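# Hang the wine glass upside down on the rack

## Task

Pick up the wine glass from the table and hang it inverted on the rack so that its stem sits deep inside a curl that has no glass in it, with the glass resting only on the wire. The attempt fails if the glass is thrown, dropped, or slides out of the gripper by more than about a thumb's length. All glasses are fragile: a collision with something a glass was not already in contact with, as hard as a fall of about a thumb's length, can fail the attempt, and a glass standing on its foot that tips over while no gripper holds it fails the attempt. The rack must stay upright, and the glass already on the rack must keep hanging straight in its curl. Nothing may be pushed or knocked off the table. The finished result must stay in place without the robot's help, so at the end the gripper must release the glass and the arm must move away.

## Robot and tools

Robot: two 6-joint arms with parallel grippers, named left_arm and right_arm. These are names only and do not refer to sides of a camera image. All poses in results use one scene frame: the origin lies on the table top midway between the arms, +x points out over the table, +z points up, and left_arm is on the +y side. The root link of left_arm is at (+0.031, +0.322, 0) m with quat_wxyz (+0.998, 0, 0, +0.056). The root link of right_arm is at (+0.034, -0.371, 0) m with quat_wxyz (+0.999, 0, 0, -0.052). On each gripper the fingers point along its +z axis and close along its y axis. The reported end_effector_position is the point between the pads, about 1 cm back from the fingertips. Printed hand positions can be slightly wrong, more so when the arm reaches far.

execute_actions takes {"actions": [...]} holding at most one item, plus an optional "pictures" boolean. An empty list sends nothing and returns the current state with images. A move item is {"rows": [[...]], "steps": N}, where N is 1 to 15 (default 15) and each step lasts 1/30 s. Because the last 10 steps of a move are run after the result comes back, a move needs at least 10 steps. Each row is applied for one step, and the final row repeats if there are fewer rows than steps. A wait item is {"steps": N} with N up to 300 and no rows. It returns once that many steps have passed since the previous result, and your reply time counts toward them. A refused call moves nothing.

Each row is a single flat list of 14 numbers covering both arms, even when only one arm moves. The first 7 are for left_arm: waist, shoulder, elbow, wrist pitch, wrist yaw, wrist roll, then the gripper opening. The last 7 are the same for right_arm. Joint values are absolute target angles in radians, in the same form as the Joint positions block. They are not offsets. Stated ranges for both arms: waist -2.618 to 3.054, shoulder 0.000 to 3.142, elbow 0.000 to 3.142, wrist pitch -1.571 to 1.571, wrist yaw -1.571 to 1.571, wrist roll -2.094 to 2.094. The call is refused if a target goes more than 0.036 rad beyond a stated end and also further out than the joint's current angle. A real end may differ from the stated one by up to 0.036 rad. Targets past it are clipped there, and the result then says "joint sent to its limit". That line can refer to an earlier action. The grip number runs from -1 (closed) to +1 (fully open) and is an absolute setting.

Speed limits apply on every step. Each joint's target stays within a fixed lead of its measured angle: 0.202 rad for the waist, 0.258 for the shoulder, 0.238 for the elbow, 0.573 for wrist pitch, and 0.522 for wrist yaw and roll. If the targets would move the hand more than 70 mm from where it is, they are scaled back. Friction can leave a joint up to about 0.031 rad short of its target, and a change smaller than that may do nothing. Between calls the arms keep heading for the last row sent. They stop once they are nearly still, or when any step is HELD.

Results: each result has a state line with each gripper's position in m and quat_wxyz, plus grip_measured, which is the gripper motor position on the -1 to +1 scale. It also has Joint positions and Joint velocities for each arm: six angles in rad, then the opening in m, which runs from 0.093 fully open to 0.000 closed. The pads meet at about -0.94, and each mm of object width adds about 0.0208. Each gripper has a constant offset of up to 0.02. The opening reading has an error of about 1 mm. When the pads clamp a rigid object, the reading settles up to about 12 mm below the object's width. Sending a grip number well below the width reading presses harder, up to about 50 to 62 N per pad. To keep holding, keep sending the same closing number. "joint command not followed" means a clearance check changed the joint targets on some steps. HELD marks steps on which a row, fully or partly, was not sent.

zoom_image: {"camera": one of cam_high, cam_low, cam_left_wrist, cam_right_wrist, "region": [x0, y0, x1, y1]}, in pixels of that camera's latest 504x504 image with the origin at the top-left, up to 504x504 in size. It returns a closer view. Camera calibration (K, distortion, T_world_to_cam) is provided and may be off by a few degrees and millimetres.

read_manual: optional section "licences". It returns licence texts only and does not move the robot.

finished_scene: {"scene": current scene number}. Call it only after the glass is hanging freely and the gripper has opened and moved clear.

Cautions: move the glass slowly and never let it strike the rack, the table or the other glass. Do not squeeze so lightly that it slips. Do not tip over the rack or knock items off the table. Keep the arms from colliding or pushing on each other. Holding loads heats the motors. A MOTOR HOT line appears from 75 °C, at 90 °C that arm is halted, and at 100 °C it goes limp and drops. Objects may occasionally get a small random push.

Each tool is called after "Emit:" by a JSON object that holds its "fn" and its "kwargs", one argument or row to a line.

## Session

Emit:
{"fn": "execute_actions", "kwargs": {
  "actions": []
}}

Scene clock: 0.00 s of 4800.00 s.
left_arm: end_effector_position=(+0.1856, +0.5323, +0.3363) grip_measured=+0.988 end_effector_quat_wxyz=(+0.068, +0.090, +0.951, +0.286) | right_arm: end_effector_position=(+0.2548, -0.7092, +0.3922) grip_measured=+1.000 end_effector_quat_wxyz=(+0.542, +0.668, +0.293, +0.416)
Joint positions: left_arm=[ 0.659  1.297  1.803 -1.531 -0.258  1.032  0.093] | right_arm=[-1.19   1.286  1.217 -0.024 -0.789  1.747  0.093]
Joint velocities: left_arm=[ 0.012  0.027  0.002  0.007 -0.007 -0.022  0.   ] | right_arm=[ 0.002 -0.002 -0.002 -0.051 -0.007 -0.037  0.   ]
Motor temperatures (°C, as the motors report them): left_arm=[22 23 24 25 24 25] | right_arm=[22 21 21 23 23 23]

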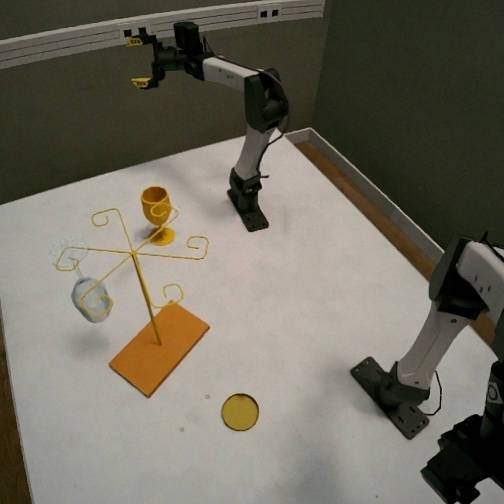

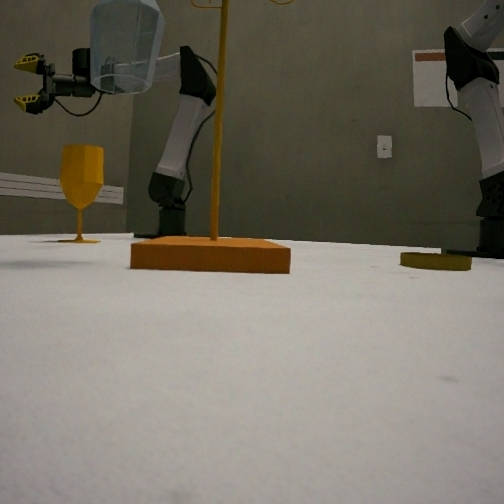

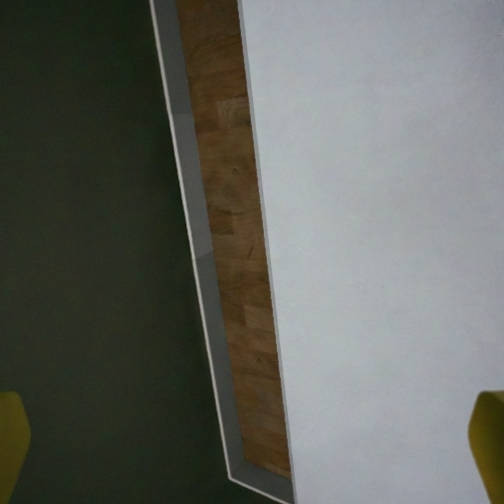

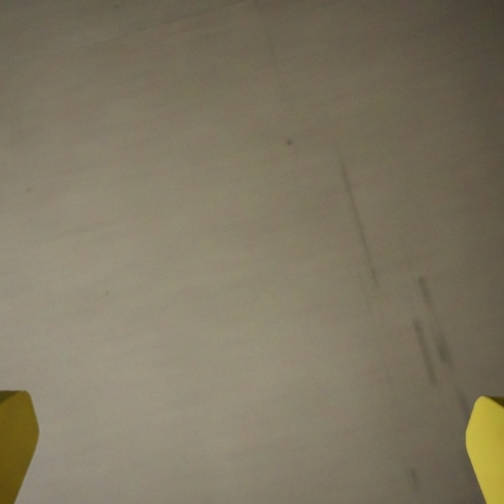

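Emit:
{"fn": "zoom_image", "kwargs": {
  "camera": "cam_high",
  "region": [40,170,230,330]
}}

Region (40, 170, 230, 330) of cam_high's 504x504 image, scaled by 2.653, with more detail than that image has; it fills the top 424 rows of this view, and the rest is white.

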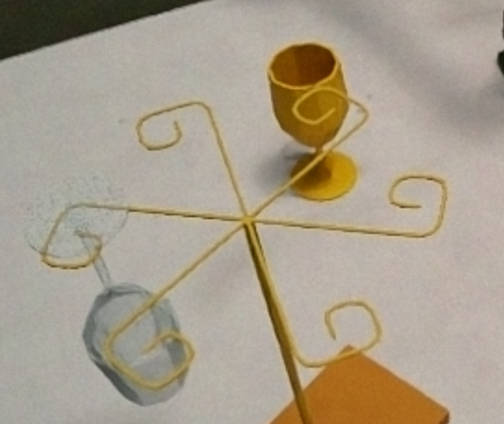

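Emit:
{"fn": "execute_actions", "kwargs": {
  "actions": [
    {"rows":[[0.66,1.3,1.8,-1.53,-0.26,1.03,1,-1.0,1.804,0.728,-0.495,-1.571,-1.571,1]]}
  ]
}}

Emit:
{"fn": "execute_actions", "kwargs": {
  "actions": [
    {"steps":90}
  ]
}}

Emit:
{"fn": "execute_actions", "kwargs": {
  "actions": [
    {"rows":[[0.66,1.3,1.8,-1.53,-0.26,1.03,1,-0.75,1.804,0.728,-0.495,-1.571,-1.571,1]]}
  ]
}}

Emit:
{"fn": "execute_actions", "kwargs": {
  "actions": [
    {"steps":20}
  ],
  "pictures": true
}}

Scene clock: 2.23 s of 4800.00 s.
left_arm: end_effector_position=(+0.1856, +0.5323, +0.3363) grip_measured=+0.988 end_effector_quat_wxyz=(+0.068, +0.090, +0.951, +0.286) | right_arm: end_effector_position=(+0.2895, -0.6852, +0.3353) grip_measured=+1.000 end_effector_quat_wxyz=(+0.462, +0.665, +0.376, +0.450)
Joint positions: left_arm=[ 0.659  1.297  1.803 -1.531 -0.258  1.032  0.093] | right_arm=[-1.123  1.348  1.16  -0.093 -0.923  1.603  0.093]
Joint velocities: left_arm=[-0.002 -0.007 -0.007  0.022 -0.051  0.007 -0.001] | right_arm=[ 0.418  0.618 -0.545 -0.505 -0.916 -0.828  0.   ]
Motor temperatures (°C, as the motors report them): left_arm=[22 23 25 25 24 25] | right_arm=[22 21 21 23 23 23]
Steps of this call (steps 1 to 62: nothing new was sent; steps 63 to 67: the first 5 steps of this action). Readings (joint positions):
63: left_arm=[0.659 1.297 1.803 -1.531 -0.258 1.032] | right_arm=[-1.185 1.291 1.213 -0.031 -0.806 1.723]
64: left_arm=[0.659 1.297 1.803 -1.531 -0.258 1.032] | right_arm=[-1.172 1.298 1.206 -0.042 -0.833 1.694]
66: left_arm=[0.659 1.297 1.803 -1.531 -0.258 1.032] | right_arm=[-1.138 1.328 1.178 -0.074 -0.892 1.634]
67: the state above

Scene clock: 5.23 s of 4800.00 s.
left_arm: end_effector_position=(+0.1856, +0.5323, +0.3363) grip_measured=+0.988 end_effector_quat_wxyz=(+0.068, +0.090, +0.951, +0.286) | right_arm: end_effector_position=(+0.2956, -0.5172, +0.1029) grip_measured=+1.000 end_effector_quat_wxyz=(+0.684, -0.157, +0.693, +0.168)
Joint positions: left_arm=[ 0.659  1.297  1.803 -1.531 -0.258  1.032  0.093] | right_arm=[-1.004  1.817  0.717 -0.483 -1.562 -1.564  0.093]
Joint velocities: left_arm=[-0.017 -0.002  0.027  0.007 -0.066 -0.037 -0.001] | right_arm=[ 0.012 -0.012  0.012 -0.081  0.007  0.007  0.   ]
Motor temperatures (°C, as the motors report them): left_arm=[22 23 25 25 24 25] | right_arm=[22 22 21 23 23 23]
Kept back: nothing.
Steps of this call (steps 1 to 10: the last 10 steps of your previous action; steps 11 to 75: the robot went on to your last target; steps 76 to 90: nothing new was sent). Readings (joint positions):
1: left_arm=[0.659 1.297 1.803 -1.531 -0.258 1.032] | right_arm=[-1.109 1.372 1.140 -0.113 -0.955 1.570]
2: left_arm=[0.659 1.297 1.803 -1.531 -0.258 1.032] | right_arm=[-1.096 1.397 1.118 -0.133 -0.988 1.536]
4: left_arm=[0.659 1.297 1.803 -1.531 -0.258 1.032] | right_arm=[-1.075 1.456 1.069 -0.172 -1.060 1.463]
8: left_arm=[0.659 1.297 1.803 -1.531 -0.258 1.032] | right_arm=[-1.043 1.599 0.949 -0.247 -1.204 1.293]
90: the state above
All arms were judged still, so your last target was given up. Only a new action makes them travel on or press farther. Fingers that are still opening or closing keep moving.

Scene clock: 5.40 s of 4800.00 s.
left_arm: end_effector_position=(+0.1856, +0.5323, +0.3363) grip_measured=+0.988 end_effector_quat_wxyz=(+0.068, +0.090, +0.951, +0.286) | right_arm: end_effector_position=(+0.3237, -0.4493, +0.1034) grip_measured=+1.000 end_effector_quat_wxyz=(+0.658, -0.241, +0.668, +0.251)
Joint positions: left_arm=[ 0.659  1.297  1.803 -1.531 -0.258  1.032  0.093] | right_arm=[-0.758  1.817  0.719 -0.484 -1.563 -1.564  0.093]
Joint velocities: left_arm=[-0.012 -0.017 -0.012 -0.022  0.007 -0.022 -0.   ] | right_arm=[ 0.711  0.002  0.002 -0.066 -0.081 -0.11   0.   ]
Motor temperatures (°C, as the motors report them): left_arm=[22 23 25 25 24 25] | right_arm=[22 22 22 23 23 23]
Steps of this call (steps 1 to 5: the first 5 steps of this action). Readings (joint positions):
1: left_arm=[0.659 1.297 1.803 -1.531 -0.258 1.032] | right_arm=[-0.978 1.817 0.717 -0.482 -1.562 -1.564]
2: left_arm=[0.659 1.297 1.803 -1.531 -0.258 1.032] | right_arm=[-0.918 1.817 0.719 -0.482 -1.563 -1.564]
4: left_arm=[0.659 1.297 1.803 -1.531 -0.258 1.032] | right_arm=[-0.792 1.817 0.719 -0.482 -1.563 -1.564]
5: the state above

Scene clock: 6.07 s of 4800.00 s.
left_arm: end_effector_position=(+0.1856, +0.5323, +0.3363) grip_measured=+0.988 end_effector_quat_wxyz=(+0.068, +0.090, +0.951, +0.286) | right_arm: end_effector_position=(+0.3248, -0.4449, +0.1034) grip_measured=+1.000 end_effector_quat_wxyz=(+0.656, -0.245, +0.666, +0.256)
Joint positions: left_arm=[ 0.659  1.297  1.803 -1.531 -0.258  1.032  0.093] | right_arm=[-0.743  1.817  0.719 -0.485 -1.563 -1.564  0.093]
Joint velocities: left_arm=[ 0.007 -0.002 -0.027 -0.037 -0.081 -0.022  0.   ] | right_arm=[-0.012 -0.002 -0.017 -0.022 -0.037  0.022  0.   ]
Motor temperatures (°C, as the motors report them): left_arm=[22 23 25 25 24 25] | right_arm=[22 22 22 23 23 23]
Kept back: nothing.
Steps of this call (steps 1 to 10: the last 10 steps of your previous action; steps 11 to 20: the robot went on to your last target). Readings (joint positions):
1: left_arm=[0.659 1.297 1.803 -1.531 -0.258 1.032] | right_arm=[-0.743 1.817 0.719 -0.485 -1.563 -1.564]
2: left_arm=[0.659 1.297 1.803 -1.531 -0.258 1.032] | right_arm=[-0.741 1.817 0.719 -0.485 -1.563 -1.564]
4: left_arm=[0.659 1.297 1.803 -1.531 -0.258 1.032] | right_arm=[-0.743 1.817 0.719 -0.485 -1.563 -1.564]
8: left_arm=[0.659 1.297 1.803 -1.531 -0.258 1.032] | right_arm=[-0.743 1.817 0.719 -0.485 -1.563 -1.564]
20: the state above
camera_calibration (this result's frames):
cam_right_wrist: T_world_to_cam=[[0.67291, -0.739723, 0.00114181, -0.547597], [-0.305322, -0.27915, -0.910414, 0.108091], [0.673773, 0.612278, -0.413697, 0.172363], [0, 0, 0, 1]] pos_world=[0.285352, -0.480431, 0.170339]

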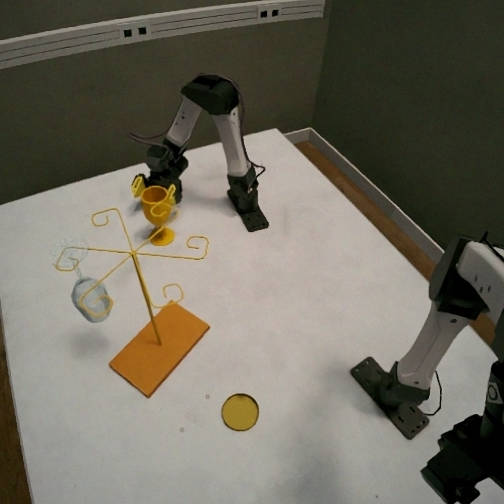

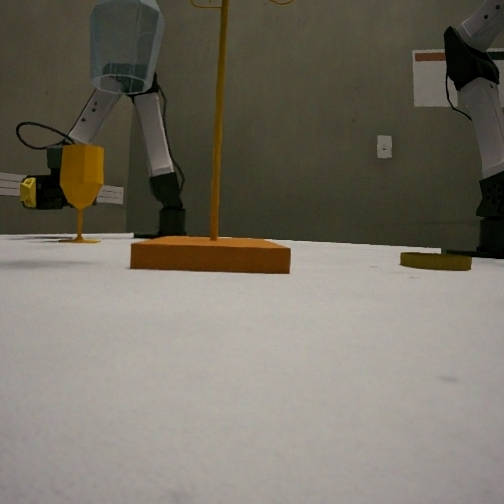

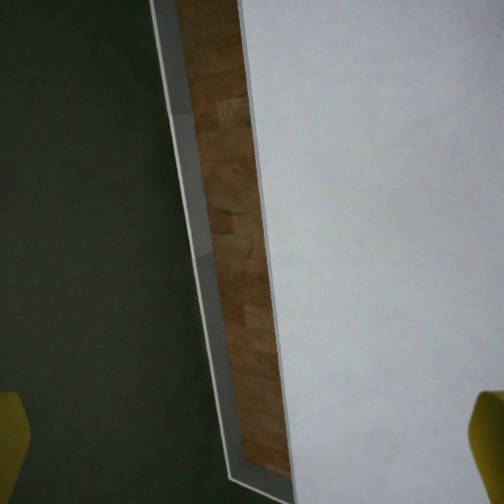

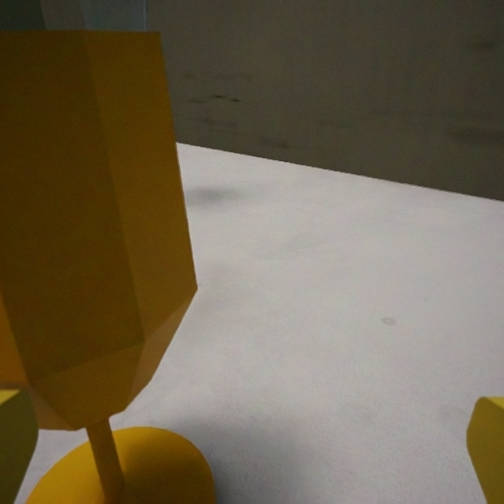

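Emit:
{"fn": "execute_actions", "kwargs": {
  "actions": [
    {"rows":[[0.66,1.3,1.8,-1.53,-0.26,1.03,1,-0.75,1.75,0.66,-1.0,-1.571,-2.08,1]]}
  ]
}}

Emit:
{"fn": "execute_actions", "kwargs": {
  "actions": [
    {"rows":[[0.66,1.3,1.8,-1.53,-0.26,1.03,1,-0.7,1.76,0.68,-0.93,-1.571,-2.01,1],[0.66,1.3,1.8,-1.53,-0.26,1.03,1,-0.7,1.76,0.68,-0.93,-1.571,-2.01,1],[0.66,1.3,1.8,-1.53,-0.26,1.03,1,-0.65,1.77,0.7,-0.85,-1.571,-1.92,1],[0.66,1.3,1.8,-1.53,-0.26,1.03,1,-0.65,1.77,0.7,-0.85,-1.571,-1.92,1],[0.66,1.3,1.8,-1.53,-0.26,1.03,1,-0.59,1.78,0.72,-0.77,-1.571,-1.83,1]]}
  ]
}}

Emit:
{"fn": "execute_actions", "kwargs": {
  "actions": [
    {"steps":12}
  ],
  "pictures": true
}}

Scene clock: 6.70 s of 4800.00 s.
left_arm: end_effector_position=(+0.1856, +0.5323, +0.3363) grip_measured=+0.988 end_effector_quat_wxyz=(+0.068, +0.090, +0.951, +0.286) | right_arm: end_effector_position=(+0.3010, -0.4185, +0.1114) grip_measured=+1.000 end_effector_quat_wxyz=(+0.657, -0.248, +0.665, +0.253)
Joint positions: left_arm=[ 0.659  1.297  1.803 -1.531 -0.258  1.032  0.093] | right_arm=[-0.744  1.768  0.675 -0.817 -1.563 -1.9    0.093]
Joint velocities: left_arm=[-0.007 -0.022  0.002  0.022 -0.037  0.066  0.001] | right_arm=[ 0.002 -0.037 -0.105 -1.311 -0.007 -1.194  0.   ]
Motor temperatures (°C, as the motors report them): left_arm=[22 23 25 25 24 25] | right_arm=[22 22 22 23 23 23]
Steps of this call (steps 1 to 14: the robot went on to your last target; steps 15 to 19: the first 5 steps of this action). Readings (joint positions):
15: left_arm=[0.659 1.297 1.803 -1.531 -0.258 1.032] | right_arm=[-0.744 1.810 0.718 -0.549 -1.562 -1.647]
16: left_arm=[0.659 1.297 1.803 -1.531 -0.258 1.032] | right_arm=[-0.744 1.794 0.706 -0.634 -1.562 -1.733]
18: left_arm=[0.659 1.297 1.803 -1.531 -0.258 1.032] | right_arm=[-0.744 1.771 0.681 -0.769 -1.563 -1.856]
19: the state above

Scene clock: 7.20 s of 4800.00 s.
left_arm: end_effector_position=(+0.1856, +0.5323, +0.3363) grip_measured=+0.988 end_effector_quat_wxyz=(+0.068, +0.090, +0.951, +0.286) | right_arm: end_effector_position=(+0.3003, -0.3921, +0.1147) grip_measured=+1.000 end_effector_quat_wxyz=(+0.645, -0.272, +0.655, +0.285)
Joint positions: left_arm=[ 0.659  1.297  1.803 -1.531 -0.258  1.032  0.093] | right_arm=[-0.66   1.767  0.678 -0.907 -1.564 -1.973  0.093]
Joint velocities: left_arm=[ 0.012  0.022 -0.017  0.051 -0.037 -0.007 -0.   ] | right_arm=[ 0.862 -0.012  0.203  0.813 -0.022  0.916  0.   ]
Motor temperatures (°C, as the motors report them): left_arm=[22 23 25 26 24 25] | right_arm=[22 22 22 23 23 23]
Steps of this call (steps 1 to 10: the last 10 steps of your previous action; steps 11 to 15: the first 5 steps of this action). Readings (joint positions):
11: left_arm=[0.659 1.297 1.803 -1.531 -0.258 1.032] | right_arm=[-0.739 1.767 0.671 -0.968 -1.564 -2.049]
12: left_arm=[0.659 1.297 1.803 -1.531 -0.258 1.032] | right_arm=[-0.727 1.767 0.671 -0.962 -1.564 -2.043]
14: left_arm=[0.659 1.297 1.803 -1.531 -0.258 1.032] | right_arm=[-0.686 1.767 0.673 -0.930 -1.564 -2.004]
15: the state above

Scene clock: 7.60 s of 4800.00 s.
left_arm: end_effector_position=(+0.1856, +0.5323, +0.3363) grip_measured=+0.988 end_effector_quat_wxyz=(+0.068, +0.090, +0.951, +0.286) | right_arm: end_effector_position=(+0.3122, -0.3840, +0.1151) grip_measured=+1.000 end_effector_quat_wxyz=(+0.637, -0.298, +0.644, +0.301)
Joint positions: left_arm=[ 0.659  1.297  1.803 -1.531 -0.258  1.032  0.093] | right_arm=[-0.594  1.767  0.703 -0.79  -1.564 -1.847  0.093]
Joint velocities: left_arm=[-0.017  0.007 -0.027  0.051 -0.037 -0.007 -0.   ] | right_arm=[ 0.027 -0.002 -0.002  0.051  0.066  0.022  0.   ]
Motor temperatures (°C, as the motors report them): left_arm=[22 23 25 26 24 25] | right_arm=[22 22 22 23 23 23]
Kept back: nothing.
Steps of this call (steps 1 to 10: the last 10 steps of your previous action; steps 11 to 12: the robot went on to your last target). Readings (joint positions):
1: left_arm=[0.659 1.297 1.803 -1.531 -0.258 1.032] | right_arm=[-0.631 1.767 0.686 -0.882 -1.564 -1.946]
2: left_arm=[0.659 1.297 1.803 -1.531 -0.258 1.032] | right_arm=[-0.610 1.767 0.694 -0.861 -1.564 -1.924]
4: left_arm=[0.659 1.297 1.803 -1.531 -0.258 1.032] | right_arm=[-0.595 1.767 0.702 -0.830 -1.564 -1.893]
8: left_arm=[0.659 1.297 1.803 -1.531 -0.258 1.032] | right_arm=[-0.594 1.767 0.703 -0.801 -1.564 -1.860]
12: the state above
camera_calibration (this result's frames):
cam_right_wrist: T_world_to_cam=[[0.77594, -0.630681, 0.0125983, -0.485757], [-0.251311, -0.327387, -0.910857, 0.0965829], [0.578585, 0.703604, -0.41253, 0.213062], [0, 0, 0, 1]] pos_world=[0.277916, -0.424649, 0.181988]

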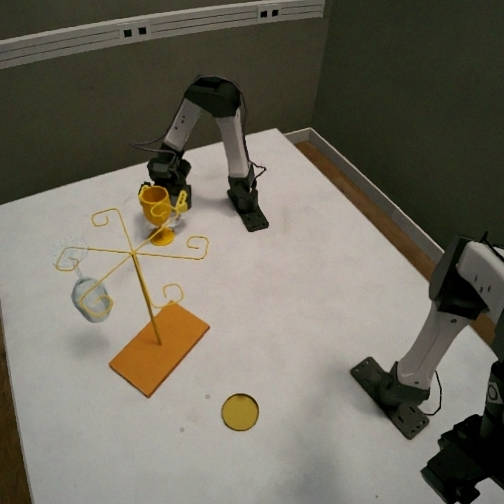

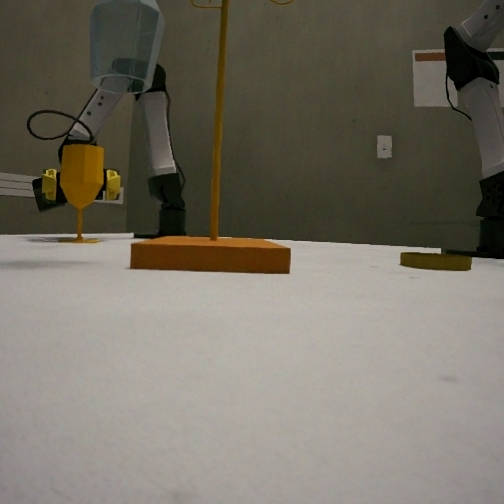

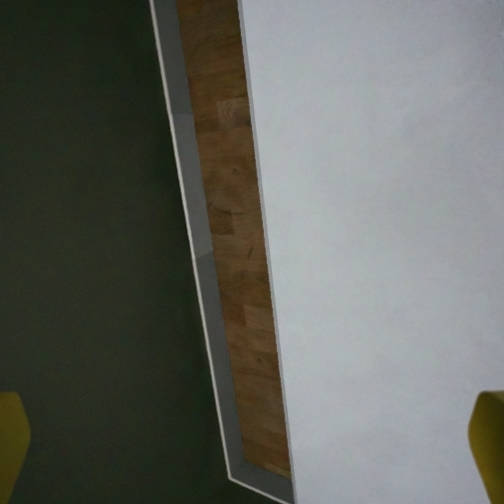

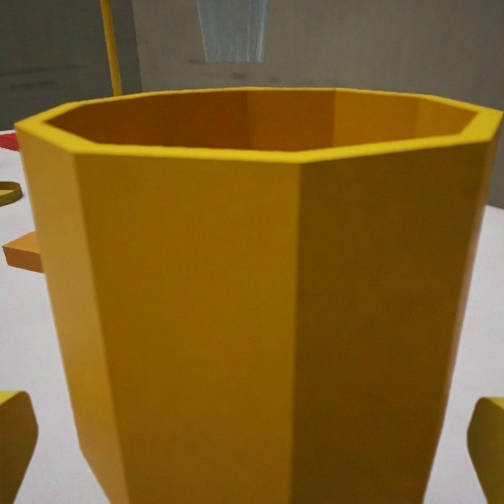

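Emit:
{"fn": "execute_actions", "kwargs": {
  "actions": [
    {"rows":[[0.66,1.3,1.8,-1.53,-0.26,1.03,1,-0.55,1.78,0.74,-0.67,-1.571,-1.71,1],[0.66,1.3,1.8,-1.53,-0.26,1.03,1,-0.55,1.78,0.74,-0.67,-1.571,-1.71,1],[0.66,1.3,1.8,-1.53,-0.26,1.03,1,-0.55,1.78,0.74,-0.57,-1.571,-1.62,1],[0.66,1.3,1.8,-1.53,-0.26,1.03,1,-0.49,1.78,0.74,-0.57,-1.571,-1.62,1]]}
  ]
}}

Emit:
{"fn": "execute_actions", "kwargs": {
  "actions": [
    {"rows":[[0.66,1.3,1.8,-1.53,-0.26,1.03,1,-0.49,1.78,0.74,-0.57,-1.571,-1.62,0.4]]}
  ]
}}

Emit:
{"fn": "execute_actions", "kwargs": {
  "actions": [
    {"rows":[[0.66,1.3,1.8,-1.53,-0.26,1.03,1,-0.49,1.78,0.74,-0.57,-1.571,-1.62,0.2]]}
  ],
  "pictures": true
}}

Scene clock: 8.27 s of 4800.00 s.
left_arm: end_effector_position=(+0.1856, +0.5323, +0.3363) grip_measured=+0.988 end_effector_quat_wxyz=(+0.068, +0.090, +0.951, +0.286) | right_arm: end_effector_position=(+0.3232, -0.3740, +0.1160) grip_measured=+1.000 end_effector_quat_wxyz=(+0.629, -0.320, +0.633, +0.319)
Joint positions: left_arm=[ 0.659  1.297  1.803 -1.531 -0.258  1.032  0.093] | right_arm=[-0.53   1.767  0.72  -0.671 -1.565 -1.716  0.093]
Joint velocities: left_arm=[-0.017 -0.002 -0.007 -0.007 -0.081  0.007 -0.001] | right_arm=[ 0.632 -0.002  0.09   0.623  0.022  0.579  0.   ]
Motor temperatures (°C, as the motors report them): left_arm=[22 23 25 26 24 25] | right_arm=[22 22 22 23 23 23]
Steps of this call (steps 1 to 15: the robot went on to your last target; steps 16 to 20: the first 5 steps of this action). Readings (joint positions):
16: left_arm=[0.659 1.297 1.803 -1.531 -0.258 1.032] | right_arm=[-0.589 1.767 0.704 -0.771 -1.564 -1.818]
17: left_arm=[0.659 1.297 1.803 -1.531 -0.258 1.032] | right_arm=[-0.578 1.767 0.708 -0.754 -1.564 -1.798]
19: left_arm=[0.659 1.297 1.803 -1.531 -0.258 1.032] | right_arm=[-0.551 1.767 0.716 -0.695 -1.565 -1.739]
20: the state above

Scene clock: 8.77 s of 4800.00 s.
left_arm: end_effector_position=(+0.1856, +0.5323, +0.3363) grip_measured=+0.988 end_effector_quat_wxyz=(+0.068, +0.090, +0.951, +0.286) | right_arm: end_effector_position=(+0.3290, -0.3675, +0.1161) grip_measured=+0.457 end_effector_quat_wxyz=(+0.623, -0.331, +0.627, +0.330)
Joint positions: left_arm=[ 0.659  1.297  1.803 -1.531 -0.258  1.032  0.093] | right_arm=[-0.494  1.767  0.723 -0.587 -1.566 -1.631  0.067]
Joint velocities: left_arm=[ 0.017 -0.007 -0.007 -0.022 -0.007 -0.095  0.001] | right_arm=[-0.017 -0.017  0.012  0.022 -0.022  0.051 -0.001]
Motor temperatures (°C, as the motors report them): left_arm=[22 23 25 26 24 25] | right_arm=[22 22 22 23 23 23]
Steps of this call (steps 1 to 10: the last 10 steps of your previous action; steps 11 to 15: the first 5 steps of this action). Readings (joint positions):
11: left_arm=[0.659 1.297 1.803 -1.531 -0.258 1.032] | right_arm=[-0.494 1.767 0.723 -0.590 -1.565 -1.635]
12: left_arm=[0.659 1.297 1.803 -1.531 -0.258 1.032] | right_arm=[-0.494 1.767 0.723 -0.589 -1.566 -1.634]
14: left_arm=[0.659 1.297 1.803 -1.531 -0.258 1.032] | right_arm=[-0.494 1.767 0.723 -0.588 -1.566 -1.632]
15: the state above

Scene clock: 9.27 s of 4800.00 s.
left_arm: end_effector_position=(+0.1856, +0.5323, +0.3363) grip_measured=+0.988 end_effector_quat_wxyz=(+0.068, +0.090, +0.951, +0.286) | right_arm: end_effector_position=(+0.3291, -0.3676, +0.1161) grip_measured=+0.457 end_effector_quat_wxyz=(+0.623, -0.331, +0.627, +0.330)
Joint positions: left_arm=[ 0.659  1.297  1.803 -1.531 -0.258  1.032  0.093] | right_arm=[-0.494  1.767  0.723 -0.586 -1.566 -1.628  0.067]
Joint velocities: left_arm=[-0.002 -0.012  0.002  0.007 -0.007 -0.007  0.001] | right_arm=[-0.012 -0.007  0.007 -0.037 -0.022  0.007  0.001]
Motor temperatures (°C, as the motors report them): left_arm=[22 23 25 26 24 25] | right_arm=[22 22 22 23 23 23]
Steps of this call (steps 1 to 10: the last 10 steps of your previous action; steps 11 to 15: the first 5 steps of this action). Readings (joint positions):
11: left_arm=[0.659 1.297 1.803 -1.531 -0.258 1.032] | right_arm=[-0.494 1.767 0.723 -0.586 -1.566 -1.628]
12: left_arm=[0.659 1.297 1.803 -1.531 -0.258 1.032] | right_arm=[-0.494 1.767 0.723 -0.586 -1.566 -1.628]
14: left_arm=[0.659 1.297 1.803 -1.531 -0.258 1.032] | right_arm=[-0.494 1.767 0.723 -0.586 -1.566 -1.628]
15: the state above
camera_calibration (this result's frames):
cam_right_wrist: T_world_to_cam=[[0.834294, -0.550976, 0.0194854, -0.479185], [-0.211942, -0.353151, -0.911244, 0.0846675], [0.508955, 0.756115, -0.411406, 0.234228], [0, 0, 0, 1]] pos_world=[0.298514, -0.411222, 0.182853]

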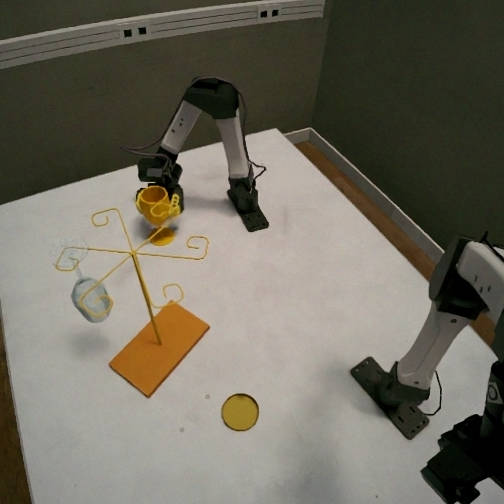

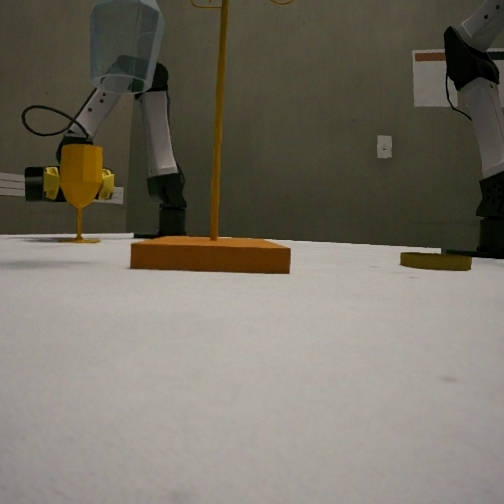

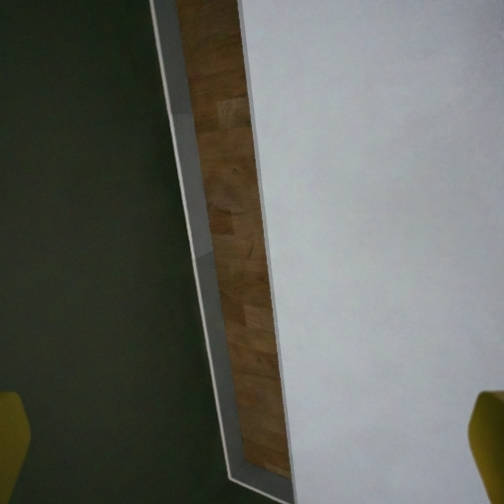

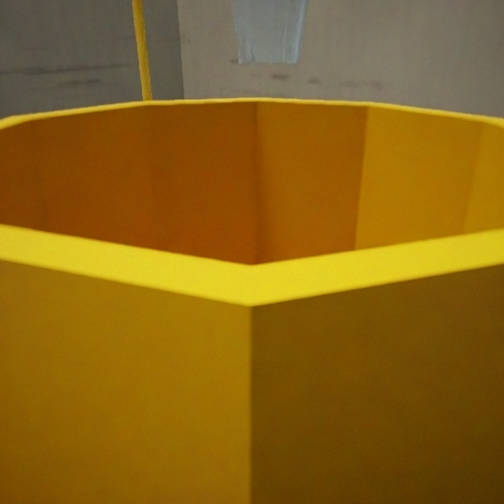

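Emit:
{"fn": "execute_actions", "kwargs": {
  "actions": [
    {"rows":[[0.66,1.3,1.8,-1.53,-0.26,1.03,1,-0.49,1.78,1.4,-0.85,-1.571,-1.3,0.3]]}
  ]
}}

Emit:
{"fn": "execute_actions", "kwargs": {
  "actions": [
    {"rows":[[0.66,1.3,1.8,-1.53,-0.26,1.03,1,-0.3,2.07,1.84,-0.85,-1.571,2.04,0.3]]}
  ]
}}

Emit:
{"fn": "execute_actions", "kwargs": {
  "actions": [
    {"steps":60}
  ]
}}

Emit:
{"fn": "execute_actions", "kwargs": {
  "actions": [
    {"rows":[[0.66,1.3,1.8,-1.53,-0.26,1.03,1,0.12,2.07,1.84,-0.85,-1.571,2.04,0.3]]}
  ]
}}

Emit:
{"fn": "execute_actions", "kwargs": {
  "actions": [
    {"steps":20}
  ],
  "pictures": true
}}

Emit:
{"fn": "zoom_image", "kwargs": {
  "camera": "cam_high",
  "region": [40,120,230,300]
}}

Scene clock: 10.37 s of 4800.00 s.
left_arm: end_effector_position=(+0.1856, +0.5323, +0.3363) grip_measured=+0.988 end_effector_quat_wxyz=(+0.068, +0.090, +0.951, +0.286) | right_arm: end_effector_position=(+0.3816, -0.4028, +0.1763) grip_measured=+0.457 end_effector_quat_wxyz=(+0.605, -0.308, +0.644, +0.352)
Joint positions: left_arm=[ 0.659  1.297  1.803 -1.531 -0.258  1.032  0.093] | right_arm=[-0.493  1.789  1.062 -0.772 -1.551 -1.417  0.067]
Joint velocities: left_arm=[ 0.002  0.022  0.007 -0.066 -0.037  0.022  0.   ] | right_arm=[ 0.007 -0.002  2.366 -0.418  0.007  0.755  0.   ]
Motor temperatures (°C, as the motors report them): left_arm=[22 23 25 26 24 25] | right_arm=[22 22 22 23 24 23]
Steps of this call (steps 1 to 10: the last 10 steps of your previous action; steps 11 to 15: the robot went on to your last target; steps 16 to 28: nothing new was sent; steps 29 to 33: the first 5 steps of this action). Readings (joint positions):
29: left_arm=[0.659 1.297 1.803 -1.531 -0.258 1.032] | right_arm=[-0.494 1.772 0.759 -0.642 -1.563 -1.580]
30: left_arm=[0.659 1.297 1.803 -1.531 -0.258 1.032] | right_arm=[-0.493 1.782 0.824 -0.699 -1.557 -1.524]
32: left_arm=[0.659 1.297 1.803 -1.531 -0.258 1.032] | right_arm=[-0.493 1.789 0.980 -0.755 -1.552 -1.444]
33: the state above

Scene clock: 10.87 s of 4800.00 s.
left_arm: end_effector_position=(+0.1856, +0.5323, +0.3363) grip_measured=+0.988 end_effector_quat_wxyz=(+0.068, +0.090, +0.951, +0.286) | right_arm: end_effector_position=(+0.4895, -0.3950, +0.2654) grip_measured=+0.457 end_effector_quat_wxyz=(+0.540, -0.301, +0.642, +0.453)
Joint positions: left_arm=[ 0.659  1.297  1.803 -1.531 -0.258  1.032  0.093] | right_arm=[-0.329  2.044  1.746 -0.839 -1.564 -0.879  0.067]
Joint velocities: left_arm=[ 0.002 -0.002 -0.002 -0.022 -0.007 -0.007 -0.001] | right_arm=[ 0.891  1.223  1.482  0.212  0.066  2.821 -0.   ]
Motor temperatures (°C, as the motors report them): left_arm=[22 23 25 26 24 25] | right_arm=[22 22 22 23 24 23]
Steps of this call (steps 1 to 10: the last 10 steps of your previous action; steps 11 to 15: the first 5 steps of this action). Readings (joint positions):
11: left_arm=[0.659 1.297 1.803 -1.531 -0.258 1.032] | right_arm=[-0.477 1.801 1.439 -0.844 -1.566 -1.253]
12: left_arm=[0.659 1.297 1.803 -1.531 -0.258 1.032] | right_arm=[-0.445 1.858 1.512 -0.849 -1.569 -1.172]
14: left_arm=[0.659 1.297 1.803 -1.531 -0.258 1.032] | right_arm=[-0.363 1.992 1.680 -0.847 -1.567 -0.978]
15: the state above

Scene clock: 12.87 s of 4800.00 s.
left_arm: end_effector_position=(+0.1856, +0.5323, +0.3363) grip_measured=+0.988 end_effector_quat_wxyz=(+0.068, +0.090, +0.951, +0.286) | right_arm: end_effector_position=(+0.5019, -0.3853, +0.2672) grip_measured=+0.458 end_effector_quat_wxyz=(-0.387, +0.594, +0.391, +0.587)
Joint positions: left_arm=[ 0.659  1.297  1.803 -1.531 -0.258  1.032  0.093] | right_arm=[-0.296  2.089  1.82  -0.842 -1.557  2.032  0.067]
Joint velocities: left_arm=[-0.002  0.012 -0.017 -0.007 -0.051  0.007  0.001] | right_arm=[-0.017 -0.002 -0.007 -0.007 -0.022 -0.081  0.   ]
Motor temperatures (°C, as the motors report them): left_arm=[22 23 25 26 24 25] | right_arm=[22 23 22 23 24 23]
Kept back: nothing.
Steps of this call (steps 1 to 10: the last 10 steps of your previous action; steps 11 to 60: the robot went on to your last target). Readings (joint positions):
1: left_arm=[0.659 1.297 1.803 -1.531 -0.258 1.032] | right_arm=[-0.304 2.074 1.781 -0.834 -1.560 -0.779]
2: left_arm=[0.659 1.297 1.803 -1.531 -0.258 1.032] | right_arm=[-0.288 2.086 1.796 -0.834 -1.558 -0.680]
4: left_arm=[0.659 1.297 1.803 -1.531 -0.258 1.032] | right_arm=[-0.278 2.089 1.805 -0.838 -1.557 -0.481]
8: left_arm=[0.659 1.297 1.803 -1.531 -0.258 1.032] | right_arm=[-0.292 2.089 1.820 -0.839 -1.557 -0.084]
60: the state above
All arms were judged still, so your last target was given up. Only a new action makes them travel on or press farther. Fingers that are still opening or closing keep moving.

Scene clock: 13.03 s of 4800.00 s.
left_arm: end_effector_position=(+0.1856, +0.5323, +0.3363) grip_measured=+0.988 end_effector_quat_wxyz=(+0.068, +0.090, +0.951, +0.286) | right_arm: end_effector_position=(+0.4976, -0.3045, +0.2670) grip_measured=+0.458 end_effector_quat_wxyz=(-0.436, +0.559, +0.441, +0.551)
Joint positions: left_arm=[ 0.659  1.297  1.803 -1.531 -0.258  1.032  0.093] | right_arm=[-0.123  2.089  1.82  -0.842 -1.556  2.032  0.067]
Joint velocities: left_arm=[ 0.012 -0.012 -0.012  0.007 -0.007 -0.081  0.   ] | right_arm=[ 1.477 -0.017 -0.027  0.007 -0.037  0.037  0.   ]
Motor temperatures (°C, as the motors report them): left_arm=[22 23 25 26 24 25] | right_arm=[22 23 22 23 24 23]
Steps of this call (steps 1 to 5: the first 5 steps of this action). Readings (joint positions):
1: left_arm=[0.659 1.297 1.803 -1.531 -0.258 1.032] | right_arm=[-0.283 2.089 1.820 -0.842 -1.556 2.032]
2: left_arm=[0.659 1.297 1.803 -1.531 -0.258 1.032] | right_arm=[-0.259 2.089 1.820 -0.842 -1.556 2.032]
4: left_arm=[0.659 1.297 1.803 -1.531 -0.258 1.032] | right_arm=[-0.174 2.089 1.820 -0.842 -1.556 2.032]
5: the state above

Scene clock: 13.70 s of 4800.00 s.
left_arm: end_effector_position=(+0.1856, +0.5323, +0.3363) grip_measured=+0.988 end_effector_quat_wxyz=(+0.068, +0.090, +0.951, +0.286) | right_arm: end_effector_position=(+0.4673, -0.1952, +0.2684) grip_measured=+0.457 end_effector_quat_wxyz=(+0.503, -0.499, -0.503, -0.494)
Joint positions: left_arm=[ 0.659  1.297  1.803 -1.531 -0.258  1.032  0.093] | right_arm=[ 0.119  2.089  1.82  -0.844 -1.565  2.033  0.067]
Joint velocities: left_arm=[ 0.002  0.007 -0.007  0.007  0.051 -0.022 -0.   ] | right_arm=[-0.007 -0.012 -0.012  0.051  0.007  0.022 -0.   ]
Motor temperatures (°C, as the motors report them): left_arm=[22 23 26 26 24 25] | right_arm=[22 24 22 23 24 23]
Kept back: nothing.
Steps of this call (steps 1 to 10: the last 10 steps of your previous action; steps 11 to 20: the robot went on to your last target). Readings (joint positions):
1: left_arm=[0.659 1.297 1.803 -1.531 -0.258 1.032] | right_arm=[-0.069 2.089 1.820 -0.842 -1.556 2.032]
2: left_arm=[0.659 1.297 1.803 -1.531 -0.258 1.032] | right_arm=[-0.014 2.089 1.820 -0.842 -1.556 2.032]
4: left_arm=[0.659 1.297 1.803 -1.531 -0.258 1.032] | right_arm=[0.089 2.089 1.820 -0.842 -1.556 2.032]
8: left_arm=[0.659 1.297 1.803 -1.531 -0.258 1.032] | right_arm=[0.159 2.089 1.820 -0.844 -1.567 2.033]
20: the state above
camera_calibration (this result's frames):
cam_right_wrist: T_world_to_cam=[[-0.999867, 0.0000552531, -0.0163356, 0.471815], [-0.0149771, -0.402368, 0.915356, -0.278252], [-0.00652235, 0.915478, 0.402315, 0.149848], [0, 0, 0, 1]] pos_world=[0.468562, -0.249168, 0.202121]

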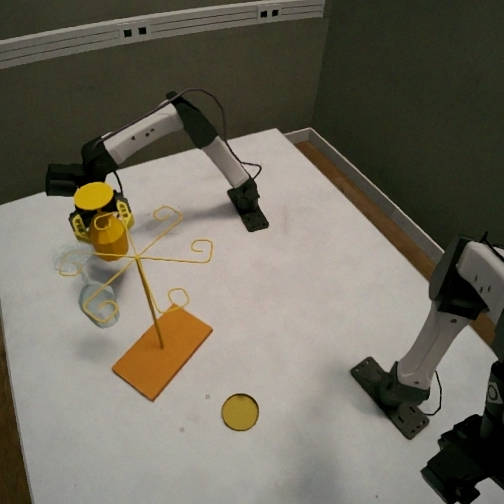

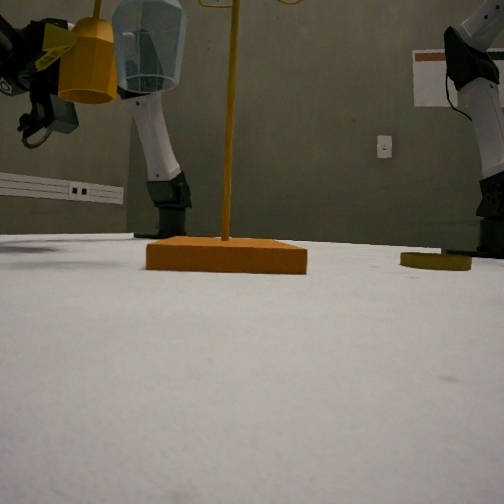

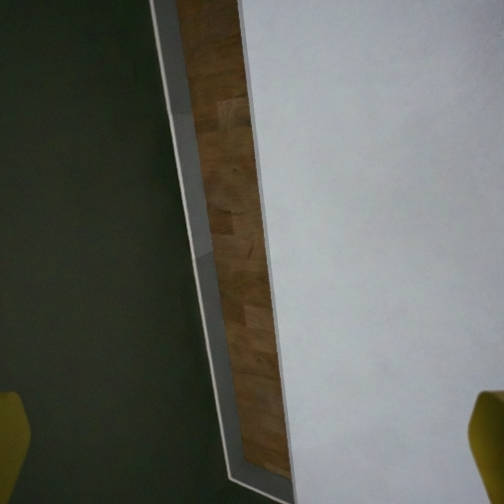

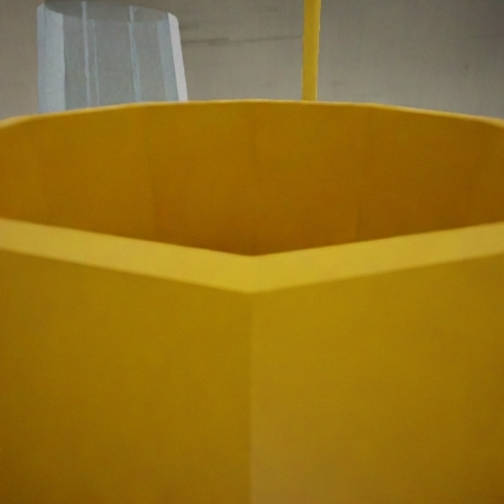

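Region (40, 120, 230, 300) of cam_high's 504x504 image, scaled by 2.653, with more detail than that image has; it fills the top 477 rows of this view, and the rest is white.

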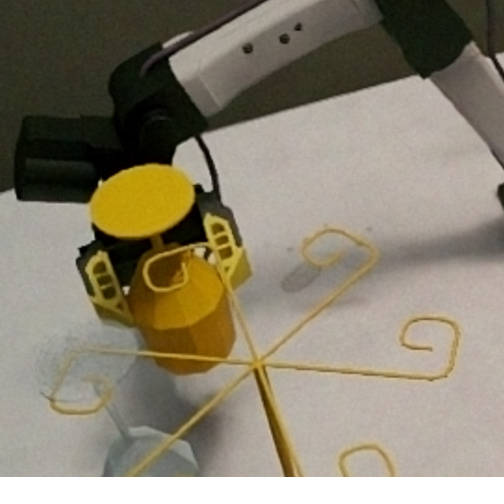

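Emit:
{"fn": "execute_actions", "kwargs": {
  "actions": [
    {"rows":[[0.66,1.3,1.8,-1.53,-0.26,1.03,1,0.1,1.81,1.42,-0.69,-1.571,2.04,0.3]]}
  ]
}}

Emit:
{"fn": "execute_actions", "kwargs": {
  "actions": [
    {"rows":[[0.66,1.3,1.8,-1.53,-0.26,1.03,1,0.16,1.87,1.52,-0.73,-1.571,2.04,0.3]]}
  ]
}}

Emit:
{"fn": "execute_actions", "kwargs": {
  "actions": [
    {"steps":20}
  ],
  "pictures": true
}}

Emit:
{"fn": "zoom_image", "kwargs": {
  "camera": "cam_high",
  "region": [40,120,230,300]
}}

Scene clock: 14.47 s of 4800.00 s.
left_arm: end_effector_position=(+0.1856, +0.5323, +0.3363) grip_measured=+0.988 end_effector_quat_wxyz=(+0.068, +0.090, +0.951, +0.286) | right_arm: end_effector_position=(+0.4049, -0.2011, +0.2703) grip_measured=+0.457 end_effector_quat_wxyz=(+0.499, -0.507, -0.499, -0.495)
Joint positions: left_arm=[ 0.659  1.297  1.803 -1.531 -0.258  1.032  0.093] | right_arm=[ 0.106  1.83   1.471 -0.76  -1.558  2.035  0.067]
Joint velocities: left_arm=[ 0.017 -0.002  0.002  0.007 -0.051  0.051  0.   ] | right_arm=[-0.017 -0.784 -0.803  0.095 -0.095 -0.022 -0.001]
Motor temperatures (°C, as the motors report them): left_arm=[22 23 26 26 24 25] | right_arm=[22 24 23 23 24 23]
Steps of this call (steps 1 to 15: the robot went on to your last target; steps 16 to 18: nothing new was sent; steps 19 to 23: the first 5 steps of this action). Readings (joint positions):
19: left_arm=[0.659 1.297 1.803 -1.531 -0.258 1.032] | right_arm=[0.118 2.052 1.765 -0.795 -1.560 2.034]
20: left_arm=[0.659 1.297 1.803 -1.531 -0.258 1.032] | right_arm=[0.114 1.988 1.668 -0.772 -1.552 2.034]
22: left_arm=[0.659 1.297 1.803 -1.531 -0.258 1.032] | right_arm=[0.107 1.866 1.509 -0.760 -1.555 2.035]
23: the state above

Scene clock: 14.97 s of 4800.00 s.
left_arm: end_effector_position=(+0.1856, +0.5323, +0.3363) grip_measured=+0.988 end_effector_quat_wxyz=(+0.068, +0.090, +0.951, +0.286) | right_arm: end_effector_position=(+0.4057, -0.1837, +0.2697) grip_measured=+0.457 end_effector_quat_wxyz=(+0.504, -0.485, -0.518, -0.492)
Joint positions: left_arm=[ 0.659  1.297  1.803 -1.531 -0.258  1.032  0.093] | right_arm=[ 0.152  1.858  1.497 -0.725 -1.562  2.035  0.067]
Joint velocities: left_arm=[ 0.017 -0.017 -0.012 -0.051 -0.066 -0.037  0.   ] | right_arm=[ 0.193  0.095  0.032 -0.051  0.022 -0.022  0.001]
Motor temperatures (°C, as the motors report them): left_arm=[22 23 26 26 24 25] | right_arm=[22 24 23 23 24 23]
Steps of this call (steps 1 to 10: the last 10 steps of your previous action; steps 11 to 15: the first 5 steps of this action). Readings (joint positions):
11: left_arm=[0.659 1.297 1.803 -1.531 -0.258 1.032] | right_arm=[0.111 1.816 1.445 -0.724 -1.562 2.035]
12: left_arm=[0.659 1.297 1.803 -1.531 -0.258 1.032] | right_arm=[0.121 1.831 1.468 -0.725 -1.562 2.035]
14: left_arm=[0.659 1.297 1.803 -1.531 -0.258 1.032] | right_arm=[0.144 1.853 1.495 -0.725 -1.562 2.035]
15: the state above

Scene clock: 15.63 s of 4800.00 s.
left_arm: end_effector_position=(+0.1856, +0.5323, +0.3363) grip_measured=+0.988 end_effector_quat_wxyz=(+0.068, +0.090, +0.951, +0.286) | right_arm: end_effector_position=(+0.4051, -0.1810, +0.2679) grip_measured=+0.457 end_effector_quat_wxyz=(+0.507, -0.485, -0.519, -0.489)
Joint positions: left_arm=[ 0.659  1.297  1.803 -1.531 -0.258  1.032  0.093] | right_arm=[ 0.16   1.862  1.497 -0.725 -1.562  2.035  0.067]
Joint velocities: left_arm=[ 0.007  0.017  0.012 -0.037 -0.022  0.022  0.   ] | right_arm=[-0.007 -0.002 -0.002 -0.037 -0.037  0.081 -0.   ]
Motor temperatures (°C, as the motors report them): left_arm=[22 23 26 26 24 25] | right_arm=[22 24 23 23 24 23]
Kept back: nothing.
Steps of this call (steps 1 to 10: the last 10 steps of your previous action; steps 11 to 15: the robot went on to your last target; steps 16 to 20: nothing new was sent). Readings (joint positions):
1: left_arm=[0.659 1.297 1.803 -1.531 -0.258 1.032] | right_arm=[0.157 1.860 1.497 -0.725 -1.562 2.035]
2: left_arm=[0.659 1.297 1.803 -1.531 -0.258 1.032] | right_arm=[0.160 1.862 1.497 -0.725 -1.562 2.035]
4: left_arm=[0.659 1.297 1.803 -1.531 -0.258 1.032] | right_arm=[0.160 1.862 1.497 -0.725 -1.562 2.035]
8: left_arm=[0.659 1.297 1.803 -1.531 -0.258 1.032] | right_arm=[0.160 1.862 1.497 -0.725 -1.562 2.035]
20: the state above
All arms were judged still, so your last target was given up. Only a new action makes them travel on or press farther. Fingers that are still opening or closing keep moving.
camera_calibration (this result's frames):
cam_right_wrist: T_world_to_cam=[[-0.998568, -0.0390166, -0.0365887, 0.407354], [-0.0178811, -0.401192, 0.91582, -0.271718], [-0.0504112, 0.915163, 0.39992, 0.154936], [0, 0, 0, 1]] pos_world=[0.409722, -0.234909, 0.201787]

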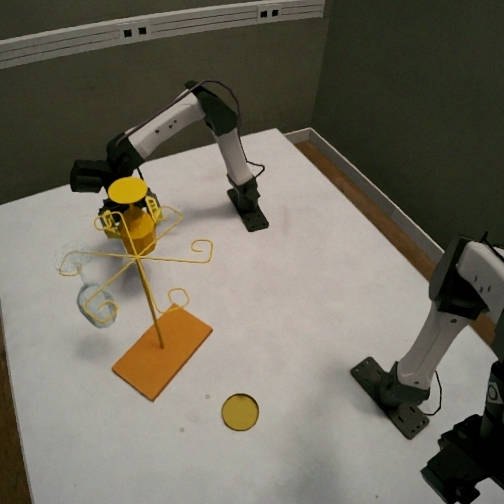

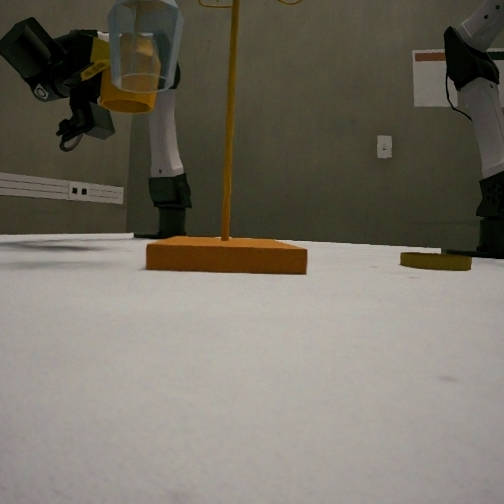

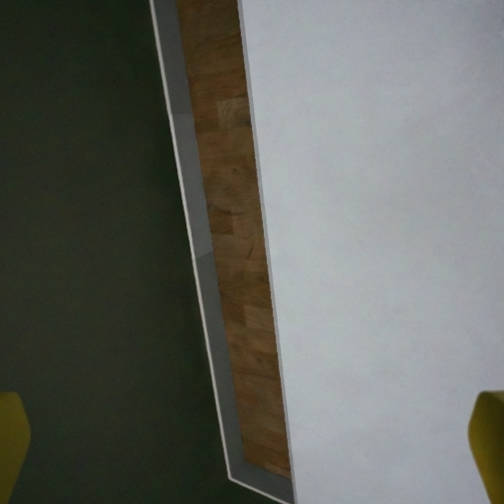

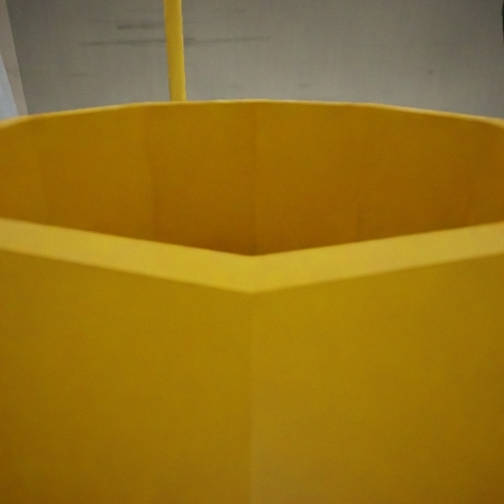

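Region (40, 120, 230, 300) of cam_high's 504x504 image, scaled by 2.653, with more detail than that image has; it fills the top 477 rows of this view, and the rest is white.

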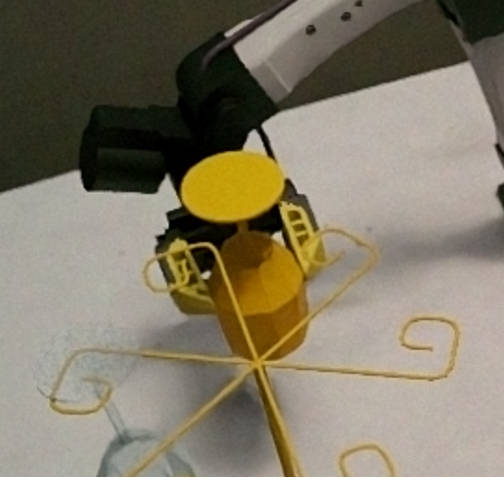

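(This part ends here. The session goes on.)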